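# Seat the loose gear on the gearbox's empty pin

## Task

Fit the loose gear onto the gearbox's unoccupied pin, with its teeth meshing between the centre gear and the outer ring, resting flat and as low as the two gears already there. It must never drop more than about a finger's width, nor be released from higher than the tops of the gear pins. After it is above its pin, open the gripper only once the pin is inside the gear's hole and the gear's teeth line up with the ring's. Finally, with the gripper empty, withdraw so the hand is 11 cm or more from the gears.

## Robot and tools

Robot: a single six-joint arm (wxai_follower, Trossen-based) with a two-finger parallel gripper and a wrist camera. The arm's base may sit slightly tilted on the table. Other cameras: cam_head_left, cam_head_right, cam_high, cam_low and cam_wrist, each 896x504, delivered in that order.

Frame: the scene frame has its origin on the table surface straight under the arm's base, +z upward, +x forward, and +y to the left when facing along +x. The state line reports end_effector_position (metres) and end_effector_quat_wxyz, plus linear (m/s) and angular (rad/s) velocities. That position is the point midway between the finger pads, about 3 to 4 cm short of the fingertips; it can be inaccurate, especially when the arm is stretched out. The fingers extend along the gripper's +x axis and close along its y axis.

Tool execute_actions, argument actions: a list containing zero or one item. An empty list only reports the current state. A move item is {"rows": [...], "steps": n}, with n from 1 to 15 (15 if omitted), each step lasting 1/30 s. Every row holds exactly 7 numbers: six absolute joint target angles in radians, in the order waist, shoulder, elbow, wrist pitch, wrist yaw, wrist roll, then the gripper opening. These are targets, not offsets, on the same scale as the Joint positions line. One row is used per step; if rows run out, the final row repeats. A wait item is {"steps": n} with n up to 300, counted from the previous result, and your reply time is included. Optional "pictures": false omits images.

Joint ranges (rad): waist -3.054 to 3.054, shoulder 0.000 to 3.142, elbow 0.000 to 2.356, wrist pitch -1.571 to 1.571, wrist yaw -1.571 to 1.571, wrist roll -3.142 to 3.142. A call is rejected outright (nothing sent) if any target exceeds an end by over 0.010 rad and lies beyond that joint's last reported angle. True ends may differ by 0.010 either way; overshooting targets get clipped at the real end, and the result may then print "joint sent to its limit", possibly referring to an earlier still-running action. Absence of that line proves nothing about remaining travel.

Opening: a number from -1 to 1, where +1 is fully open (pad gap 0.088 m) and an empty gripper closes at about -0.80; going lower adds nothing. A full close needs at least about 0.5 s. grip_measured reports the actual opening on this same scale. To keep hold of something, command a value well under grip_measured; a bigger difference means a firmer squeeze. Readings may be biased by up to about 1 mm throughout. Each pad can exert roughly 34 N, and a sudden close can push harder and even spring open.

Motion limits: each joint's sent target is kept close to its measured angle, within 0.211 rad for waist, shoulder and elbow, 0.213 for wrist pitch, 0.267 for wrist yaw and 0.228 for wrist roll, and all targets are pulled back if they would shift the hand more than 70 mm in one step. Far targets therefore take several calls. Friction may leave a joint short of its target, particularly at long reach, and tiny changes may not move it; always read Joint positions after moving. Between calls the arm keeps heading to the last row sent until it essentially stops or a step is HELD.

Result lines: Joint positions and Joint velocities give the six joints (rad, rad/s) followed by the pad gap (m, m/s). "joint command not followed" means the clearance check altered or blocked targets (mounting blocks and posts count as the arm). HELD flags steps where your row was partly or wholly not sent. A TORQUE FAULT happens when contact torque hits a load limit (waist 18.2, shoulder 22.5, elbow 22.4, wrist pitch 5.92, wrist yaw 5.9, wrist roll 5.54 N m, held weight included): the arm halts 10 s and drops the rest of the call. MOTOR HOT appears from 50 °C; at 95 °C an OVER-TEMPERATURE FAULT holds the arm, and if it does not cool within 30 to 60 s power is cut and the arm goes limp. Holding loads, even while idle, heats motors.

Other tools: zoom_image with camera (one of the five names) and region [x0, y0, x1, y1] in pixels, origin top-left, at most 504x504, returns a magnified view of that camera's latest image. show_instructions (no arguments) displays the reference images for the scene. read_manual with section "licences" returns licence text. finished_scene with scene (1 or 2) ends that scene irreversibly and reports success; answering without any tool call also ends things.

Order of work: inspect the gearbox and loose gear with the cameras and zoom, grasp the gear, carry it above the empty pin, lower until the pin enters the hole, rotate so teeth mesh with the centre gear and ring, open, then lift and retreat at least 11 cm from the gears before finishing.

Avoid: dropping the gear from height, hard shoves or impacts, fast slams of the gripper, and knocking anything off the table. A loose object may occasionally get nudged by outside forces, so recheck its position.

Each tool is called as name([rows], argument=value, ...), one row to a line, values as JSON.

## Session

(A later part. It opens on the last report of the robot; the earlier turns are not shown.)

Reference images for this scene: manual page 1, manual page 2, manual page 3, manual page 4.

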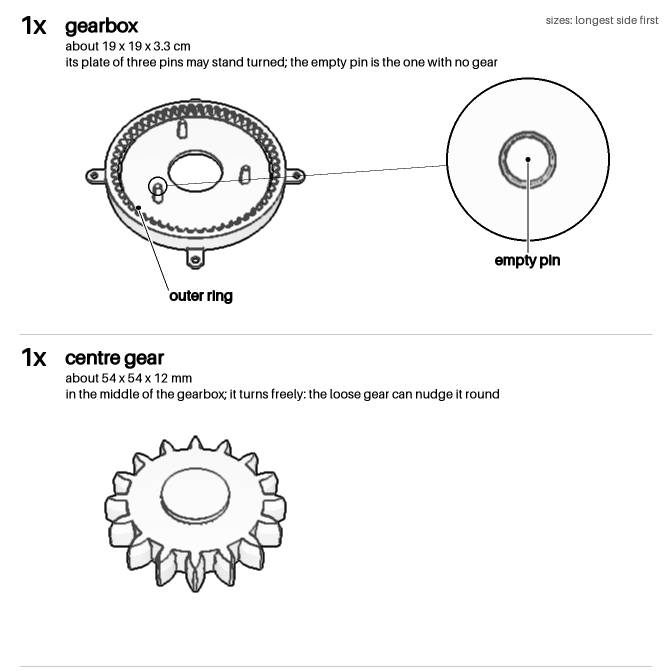

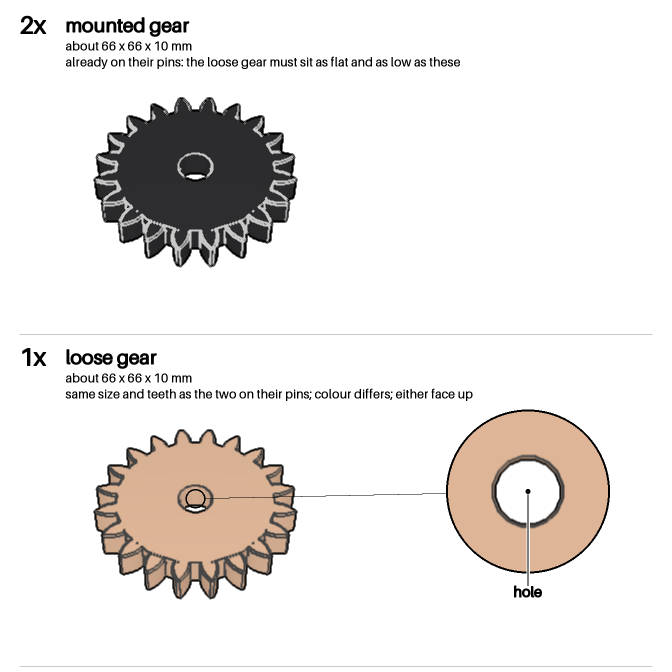

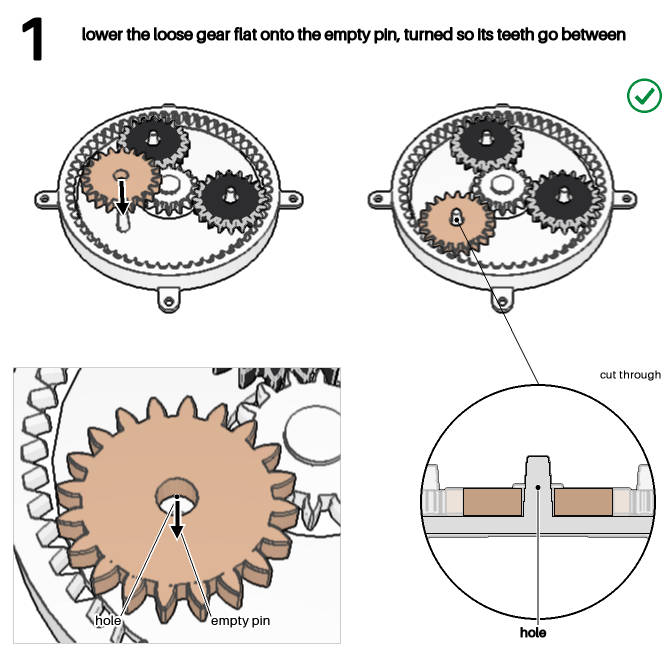

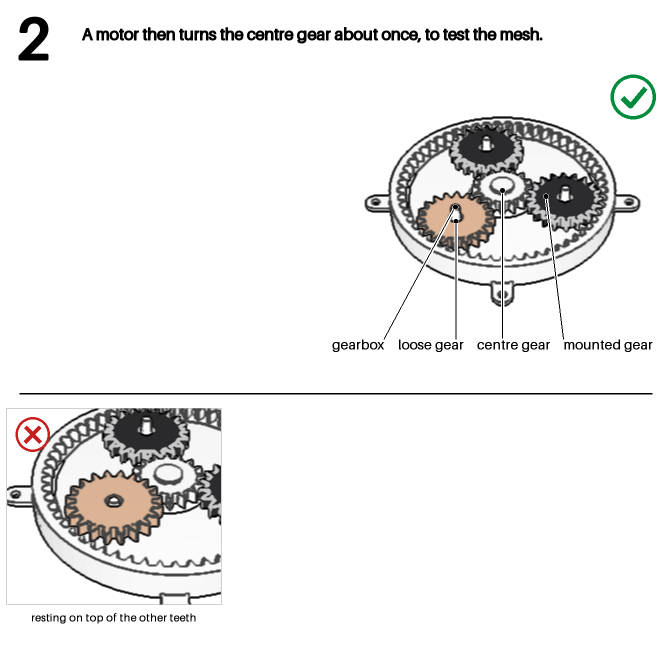

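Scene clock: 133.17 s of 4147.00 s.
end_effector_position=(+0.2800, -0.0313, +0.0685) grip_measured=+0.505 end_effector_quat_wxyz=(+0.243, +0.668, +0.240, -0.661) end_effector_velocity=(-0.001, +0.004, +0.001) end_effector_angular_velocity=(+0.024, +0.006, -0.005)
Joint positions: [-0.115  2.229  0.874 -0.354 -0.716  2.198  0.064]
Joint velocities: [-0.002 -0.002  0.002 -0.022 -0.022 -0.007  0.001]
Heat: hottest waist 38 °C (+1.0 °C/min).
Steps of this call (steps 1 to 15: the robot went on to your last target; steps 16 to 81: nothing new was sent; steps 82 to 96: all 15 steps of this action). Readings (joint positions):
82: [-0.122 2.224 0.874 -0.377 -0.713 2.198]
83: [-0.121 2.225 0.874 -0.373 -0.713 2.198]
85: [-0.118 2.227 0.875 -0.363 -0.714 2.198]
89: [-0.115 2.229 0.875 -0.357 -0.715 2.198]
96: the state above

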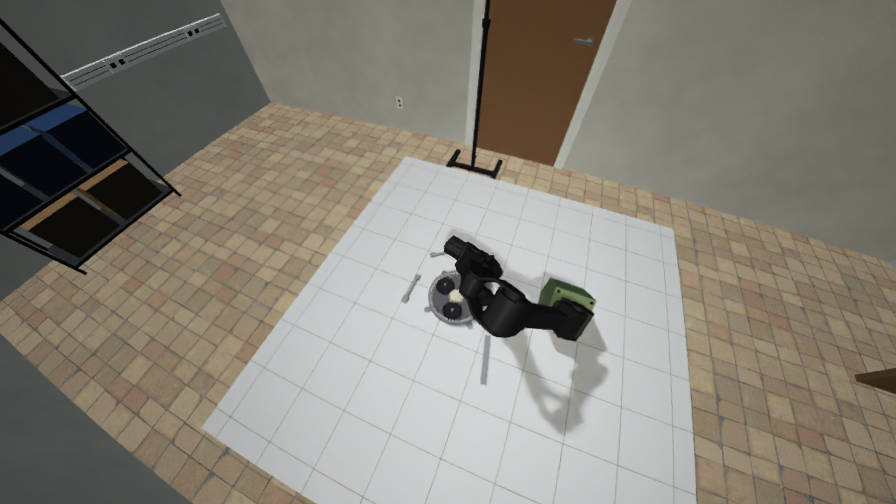

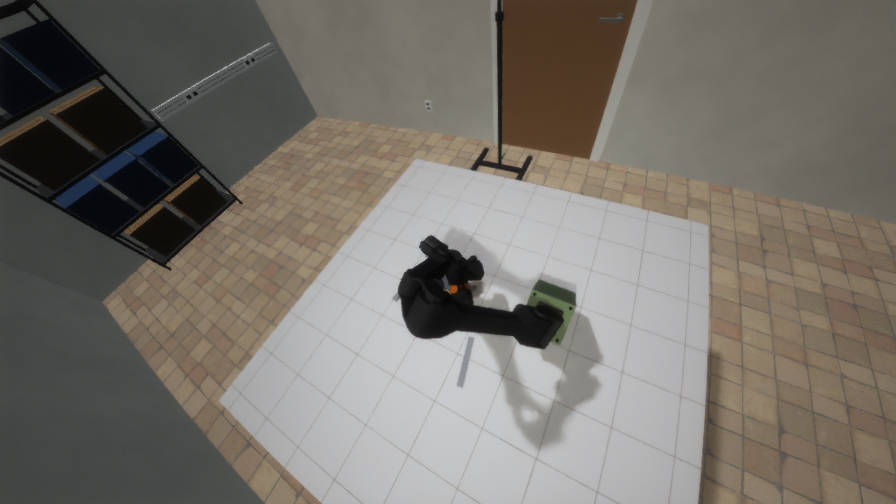

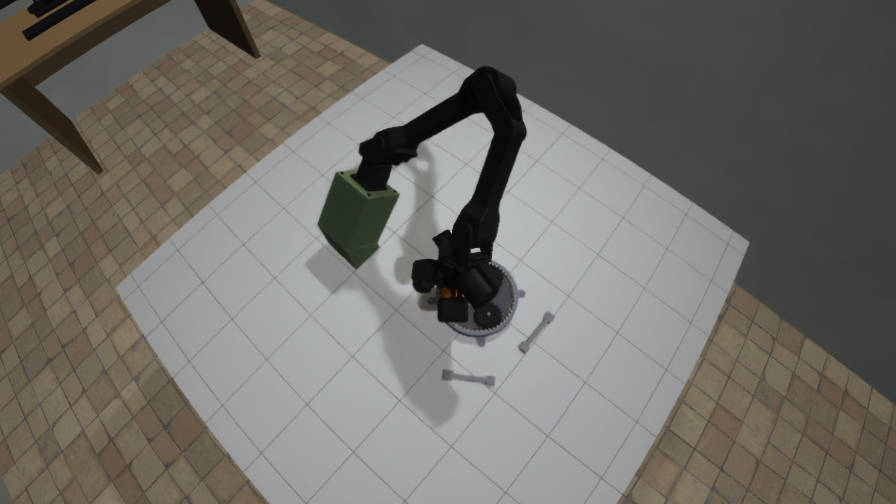

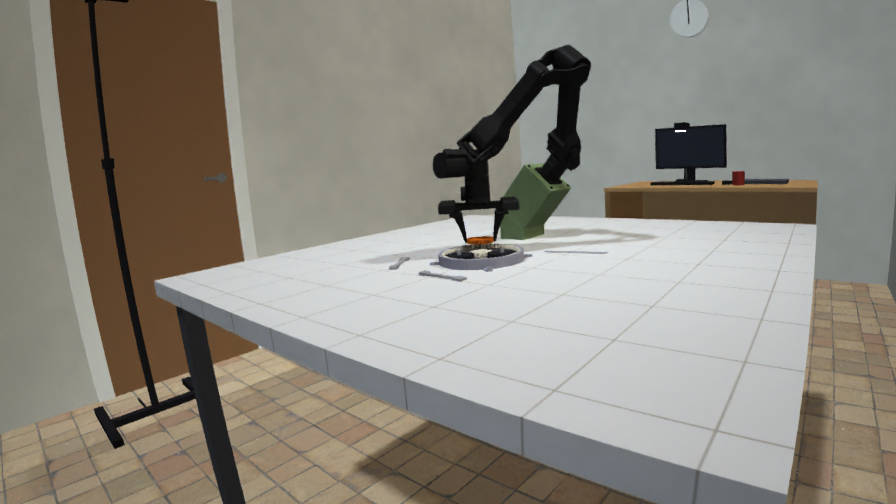

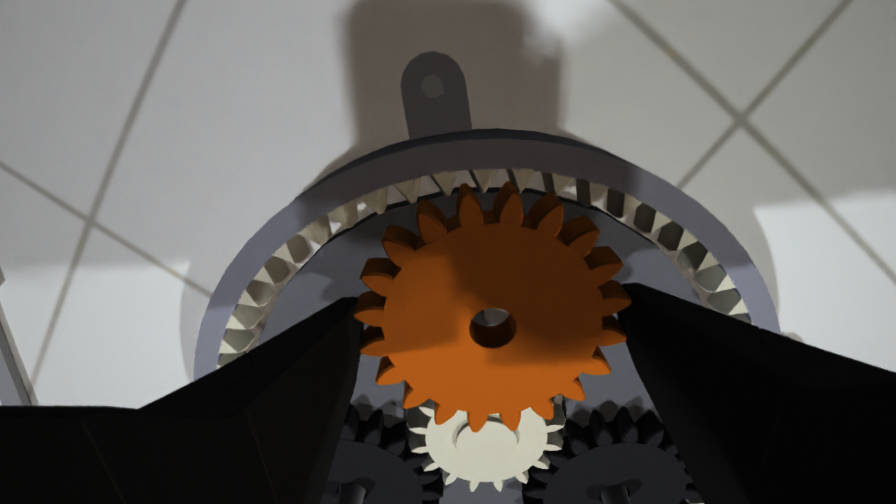

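execute_actions([
  {"rows":[[-0.115,2.232,0.858,-0.35,-0.719,2.2,0.2]],"steps":12},
])

zoom_image(camera="cam_wrist", region=[380,140,640,370])

Scene clock: 136.57 s of 4147.00 s.
end_effector_position=(+0.2782, -0.0303, +0.0669) grip_measured=+0.505 end_effector_quat_wxyz=(+0.240, +0.669, +0.243, -0.661) end_effector_velocity=(-0.002, +0.003, -0.000) end_effector_angular_velocity=(+0.023, +0.002, +0.012)
Joint positions: [-0.113  2.231  0.868 -0.348 -0.724  2.198  0.064]
Joint velocities: [-0.002  0.002 -0.002 -0.007 -0.022 -0.022  0.   ]
Heat: hottest waist 38 °C (+0.0 °C/min).
Steps of this call (steps 1 to 15: the robot went on to your last target; steps 16 to 90: nothing new was sent; steps 91 to 102: all 12 steps of this action). Readings (joint positions):
91: [-0.113 2.231 0.874 -0.352 -0.720 2.198]
92: [-0.113 2.231 0.872 -0.352 -0.721 2.198]
94: [-0.113 2.231 0.870 -0.350 -0.723 2.198]
98: [-0.113 2.231 0.869 -0.349 -0.724 2.198]
102: the state above

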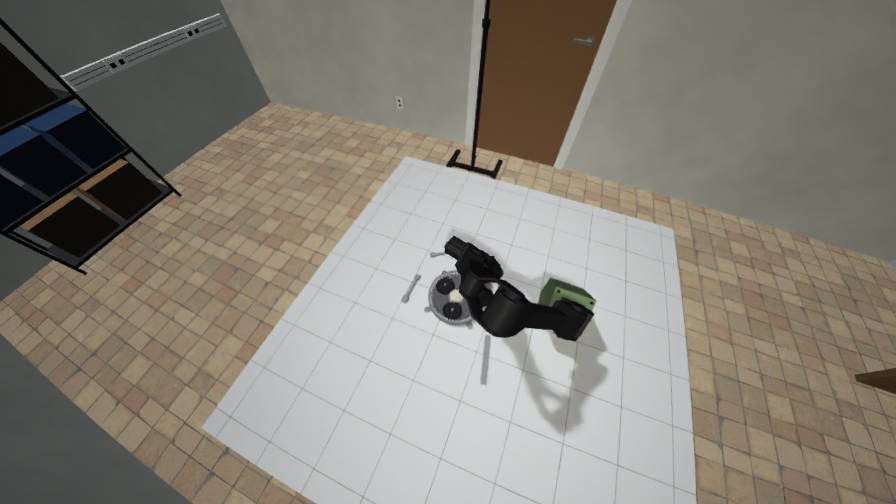

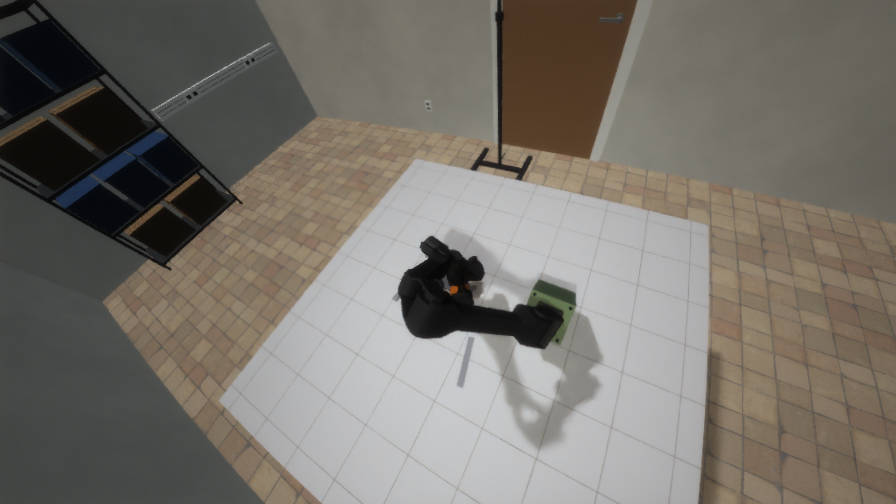

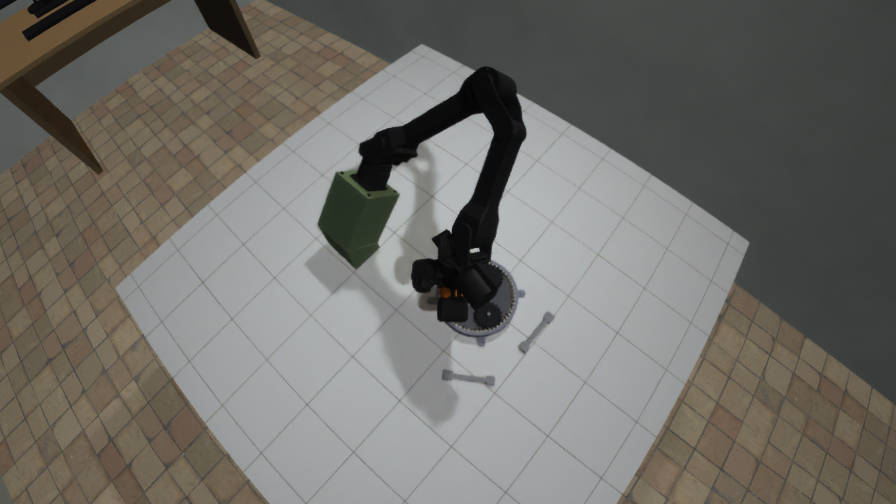

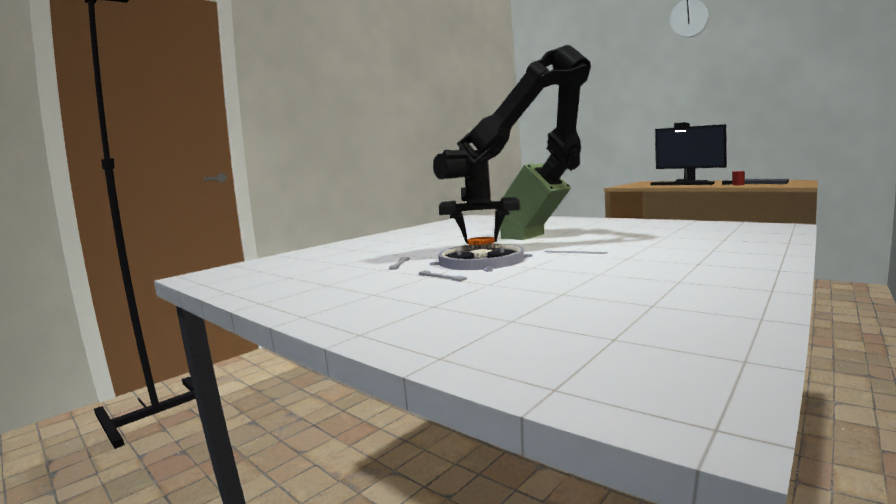

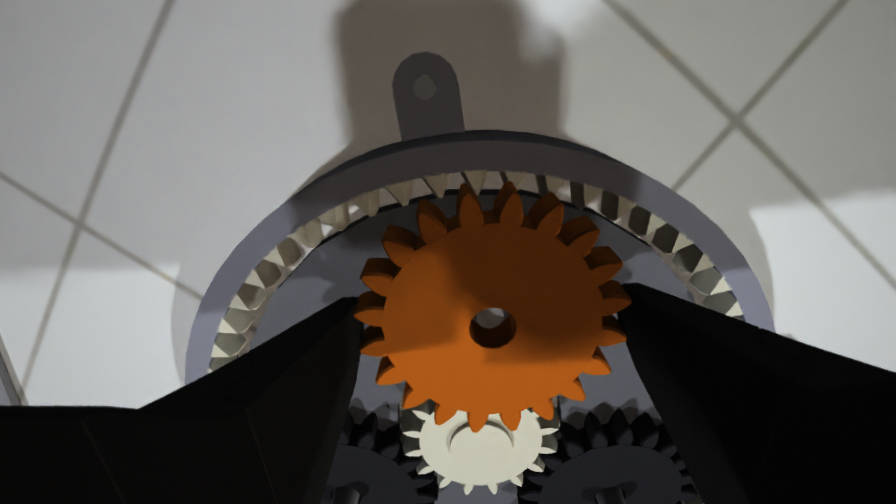

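Region (380, 140, 640, 370) of cam_wrist's 896x504 image, scaled by 1.938, with more detail than that image has; it fills the top 446 rows of this view, and the rest is white.

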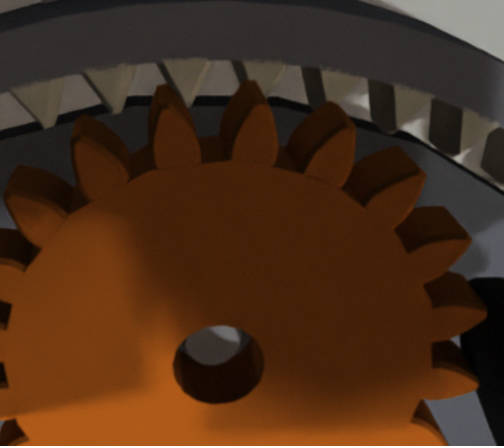

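execute_actions([
  {"rows":[[-0.113,2.233,0.858,-0.345,-0.722,2.16,0.2],[-0.113,2.238,0.856,-0.338,-0.722,2.13,0.2],[-0.108,2.247,0.852,-0.328,-0.724,2.13,0.2]],"steps":15},
])

zoom_image(camera="cam_wrist", region=[380,140,640,370])

Scene clock: 146.17 s of 4147.00 s.
end_effector_position=(+0.2782, -0.0302, +0.0645) grip_measured=+0.504 end_effector_quat_wxyz=(+0.264, +0.662, +0.267, -0.649) end_effector_velocity=(-0.003, -0.001, -0.001) end_effector_angular_velocity=(-0.005, +0.012, +0.016)
Joint positions: [-0.108  2.235  0.861 -0.327 -0.728  2.135  0.064]
Joint velocities: [ 0.002  0.002 -0.002 -0.007  0.007 -0.022 -0.   ]
Heat: hottest waist 38 °C (+0.0 °C/min).
Steps of this call (steps 1 to 15: the robot went on to your last target; steps 16 to 273: nothing new was sent; steps 274 to 288: all 15 steps of this action). Readings (joint positions):
274: [-0.112 2.231 0.867 -0.347 -0.725 2.195]
275: [-0.112 2.231 0.867 -0.346 -0.725 2.183]
277: [-0.112 2.231 0.864 -0.339 -0.726 2.161]
281: [-0.110 2.234 0.861 -0.331 -0.728 2.143]
288: the state above

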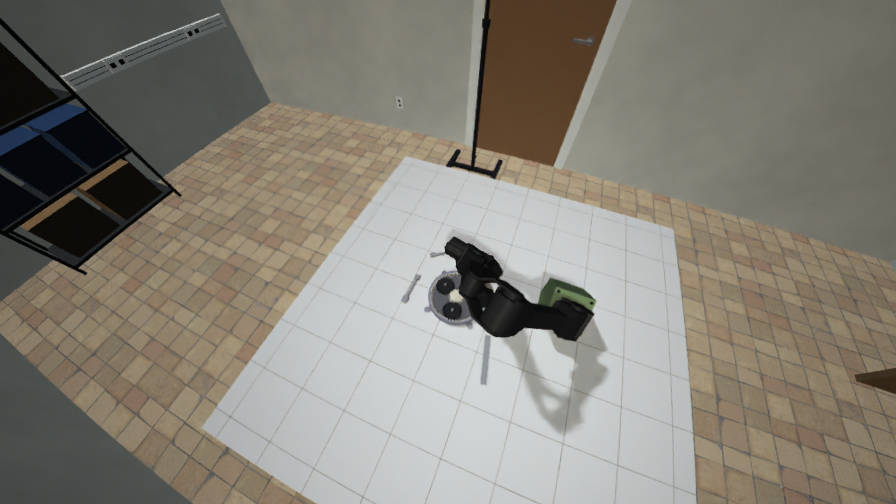

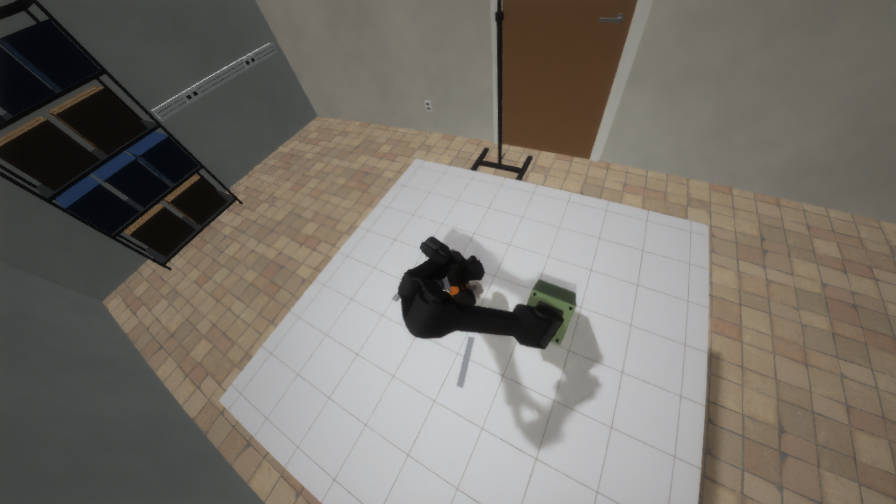

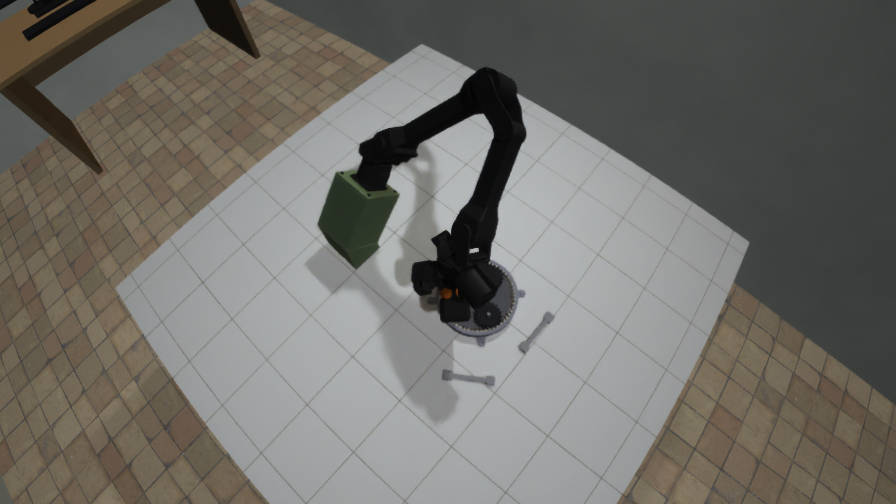

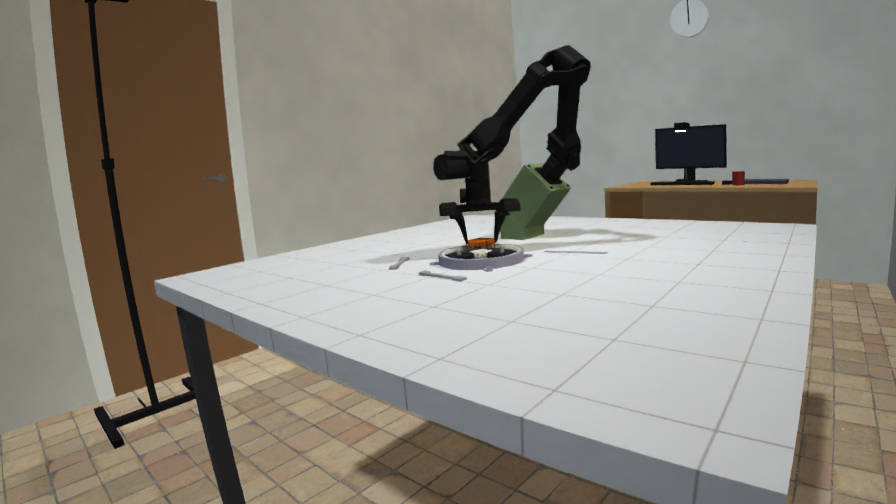

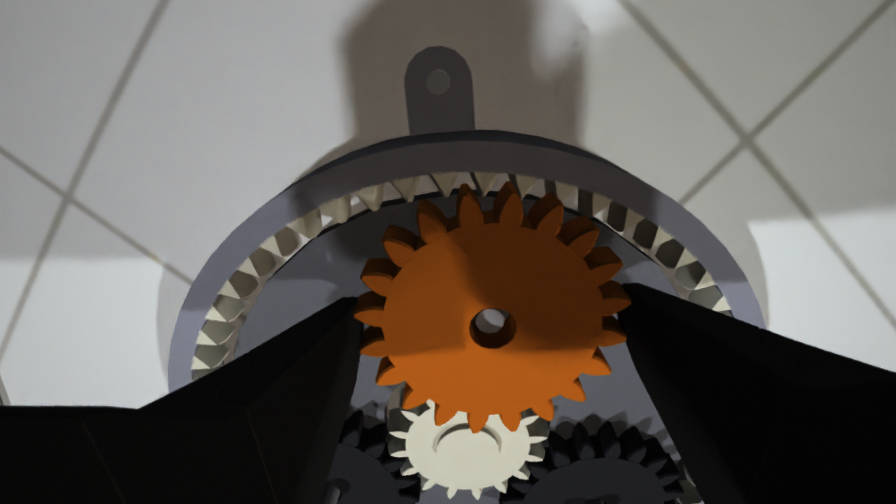

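Region (380, 140, 640, 370) of cam_wrist's 896x504 image, scaled by 1.938, with more detail than that image has; it fills the top 446 rows of this view, and the rest is white.

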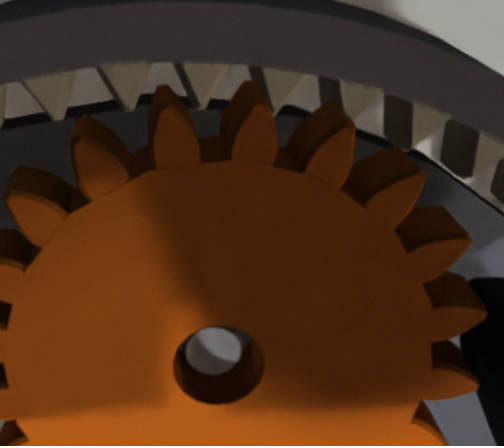

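execute_actions([
  {"rows":[[-0.104,2.252,0.85,-0.318,-0.727,2.13,0.2],[-0.1,2.258,0.846,-0.308,-0.728,2.13,0.2],[-0.096,2.264,0.843,-0.299,-0.729,2.13,0.2]],"steps":15},
])

zoom_image(camera="cam_wrist", region=[340,140,660,480])

Scene clock: 150.17 s of 4147.00 s.
end_effector_position=(+0.2778, -0.0299, +0.0588) grip_measured=+0.504 end_effector_quat_wxyz=(+0.268, +0.660, +0.274, -0.646) end_effector_velocity=(-0.001, -0.002, +0.000) end_effector_angular_velocity=(-0.008, -0.002, +0.007)
Joint positions: [-0.097  2.25   0.855 -0.296 -0.736  2.134  0.064]
Joint velocities: [-0.002 -0.002 -0.007  0.007  0.007 -0.007 -0.001]
Heat: hottest waist 38 °C (+0.0 °C/min).
Steps of this call (steps 1 to 15: the robot went on to your last target; steps 16 to 105: nothing new was sent; steps 106 to 120: all 15 steps of this action). Readings (joint positions):
106: [-0.106 2.237 0.860 -0.325 -0.729 2.134]
107: [-0.106 2.238 0.859 -0.322 -0.730 2.134]
109: [-0.103 2.243 0.857 -0.310 -0.734 2.134]
113: [-0.098 2.248 0.855 -0.300 -0.735 2.134]
120: the state above

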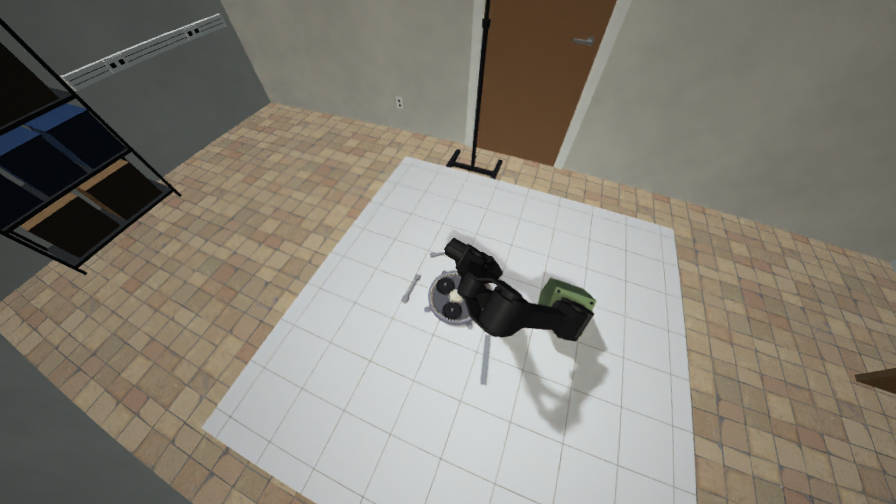

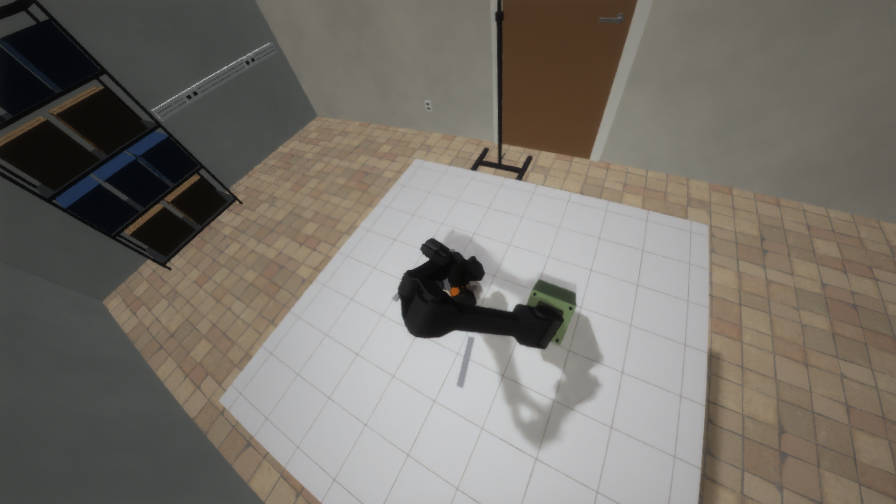

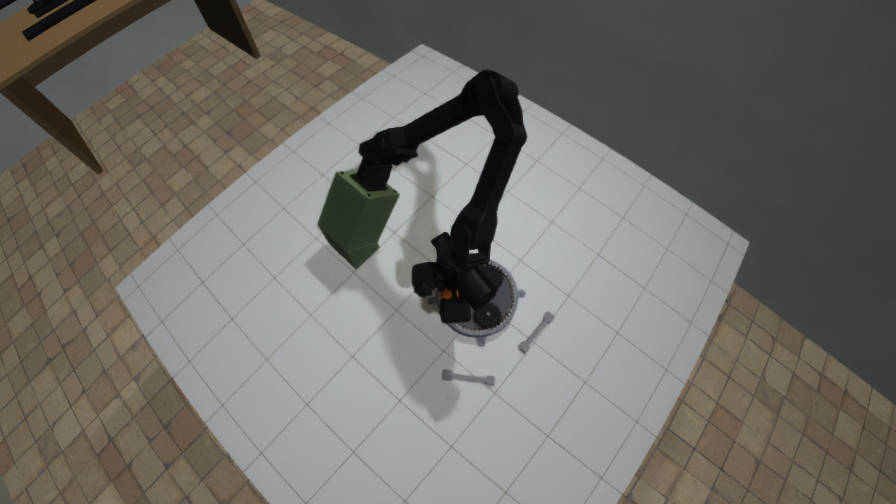

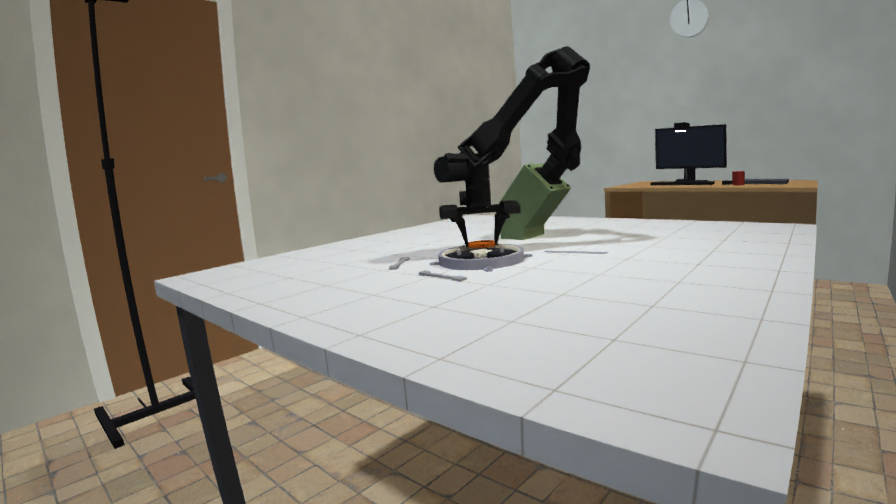

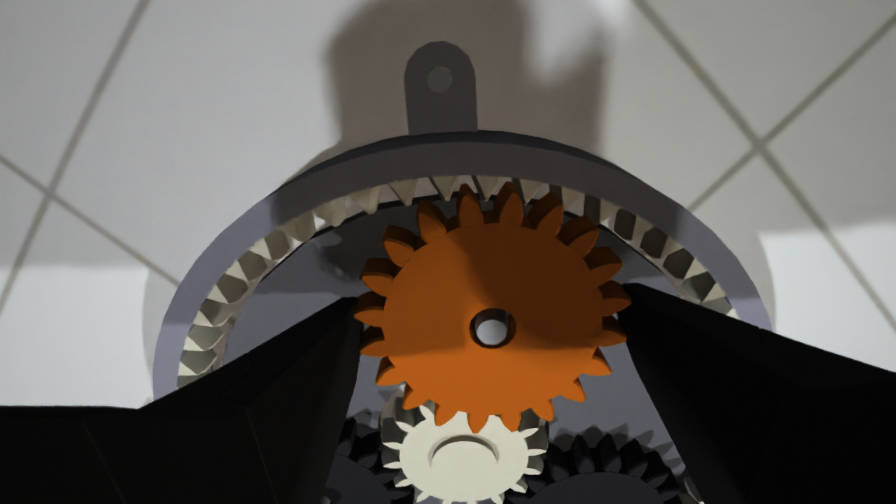

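Region (340, 140, 660, 480) of cam_wrist's 896x504 image, scaled by 1.482, with more detail than that image has; it fills the left 474 columns of this view, and the rest is white.

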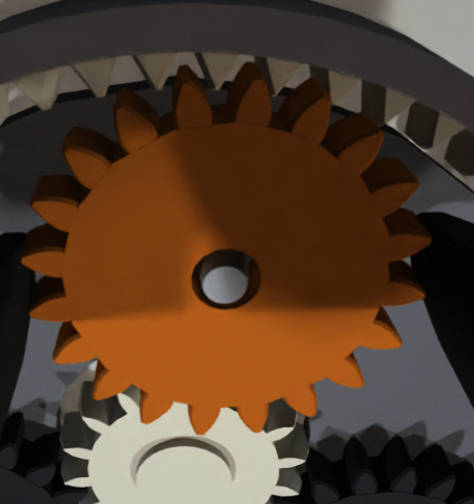

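Going well; continue.

execute_actions([
  {"rows":[[-0.092,2.268,0.843,-0.289,-0.733,2.13,0.2],[-0.088,2.274,0.84,-0.279,-0.734,2.13,0.2],[-0.085,2.28,0.837,-0.27,-0.735,2.13,0.2]],"steps":15},
])

zoom_image(camera="cam_wrist", region=[340,140,660,480])

Scene clock: 153.13 s of 4147.00 s.
end_effector_position=(+0.2775, -0.0296, +0.0532) grip_measured=+0.504 end_effector_quat_wxyz=(+0.271, +0.660, +0.280, -0.643) end_effector_velocity=(-0.004, +0.001, -0.001) end_effector_angular_velocity=(+0.010, +0.009, -0.006)
Joint positions: [-0.085  2.265  0.85  -0.266 -0.743  2.134  0.064]
Joint velocities: [-0.002  0.002 -0.007 -0.007 -0.007 -0.007 -0.   ]
Heat: hottest waist 38 °C (+0.0 °C/min).
Steps of this call (steps 1 to 15: the robot went on to your last target; steps 16 to 74: nothing new was sent; steps 75 to 89: all 15 steps of this action). Readings (joint positions):
75: [-0.094 2.251 0.854 -0.294 -0.736 2.134]
76: [-0.094 2.253 0.854 -0.292 -0.737 2.134]
78: [-0.091 2.258 0.851 -0.280 -0.741 2.134]
82: [-0.087 2.263 0.850 -0.270 -0.742 2.134]
89: the state above

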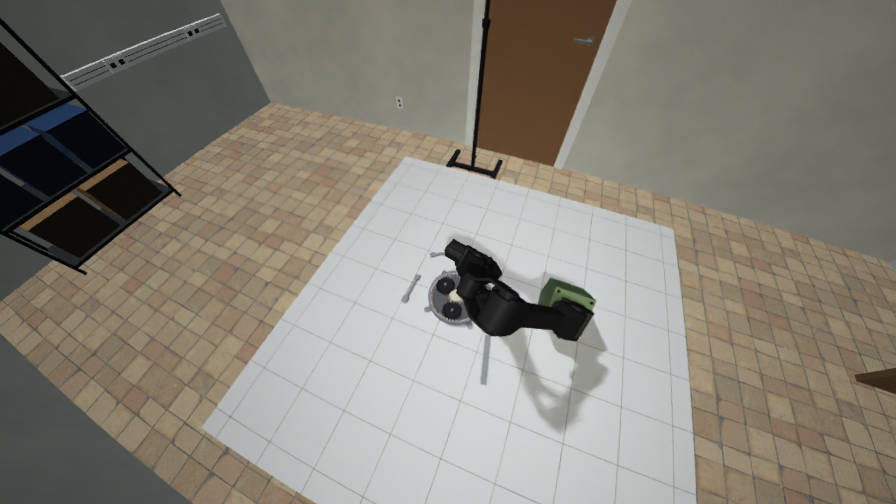

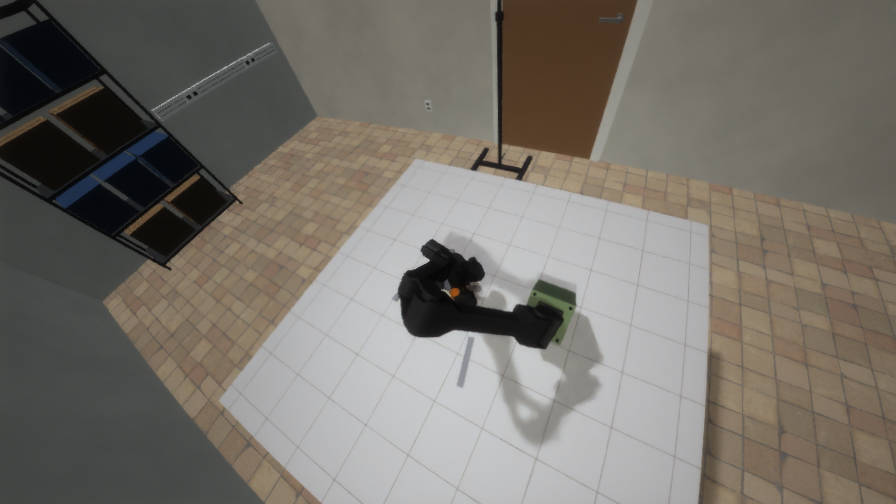

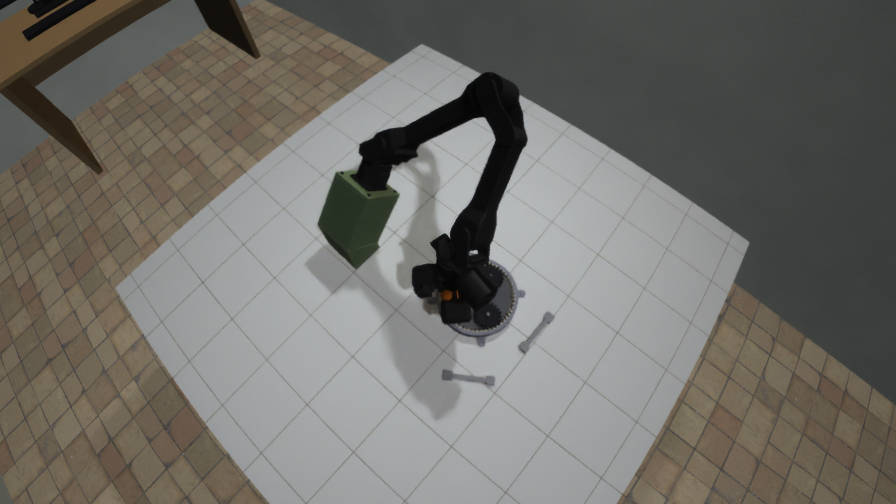

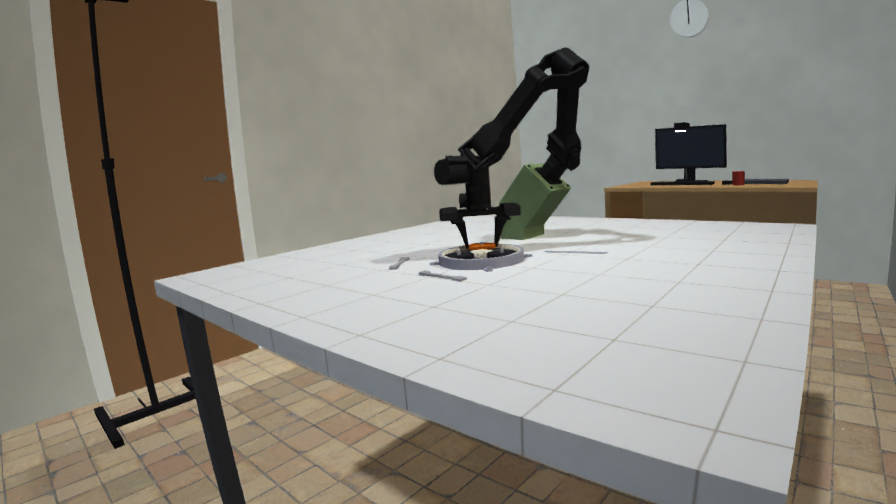

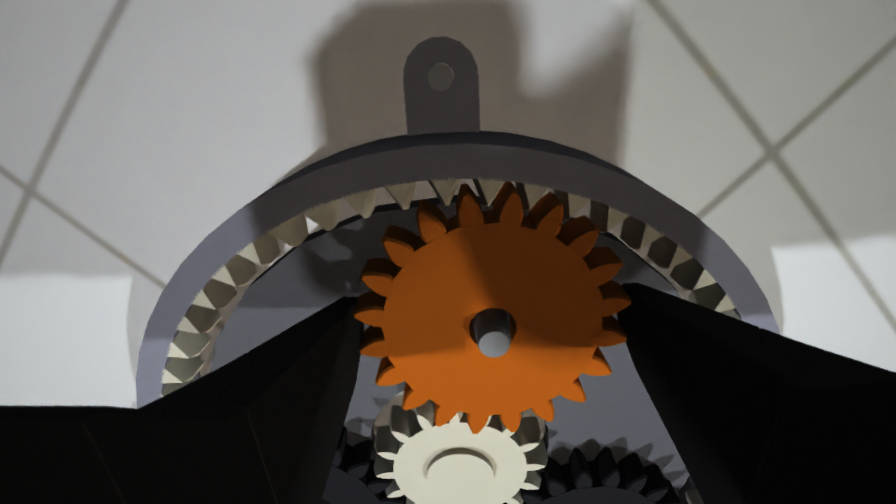

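Region (340, 140, 660, 480) of cam_wrist's 896x504 image, scaled by 1.482, with more detail than that image has; it fills the left 474 columns of this view, and the rest is white.

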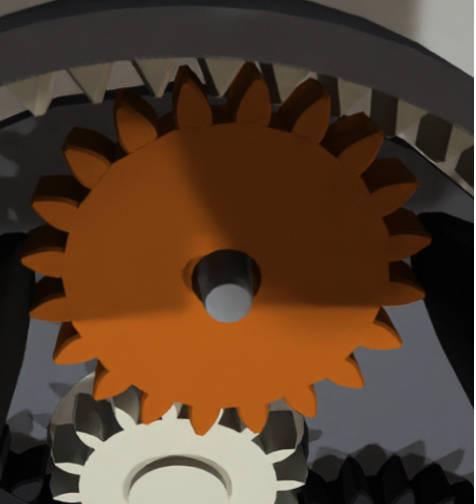

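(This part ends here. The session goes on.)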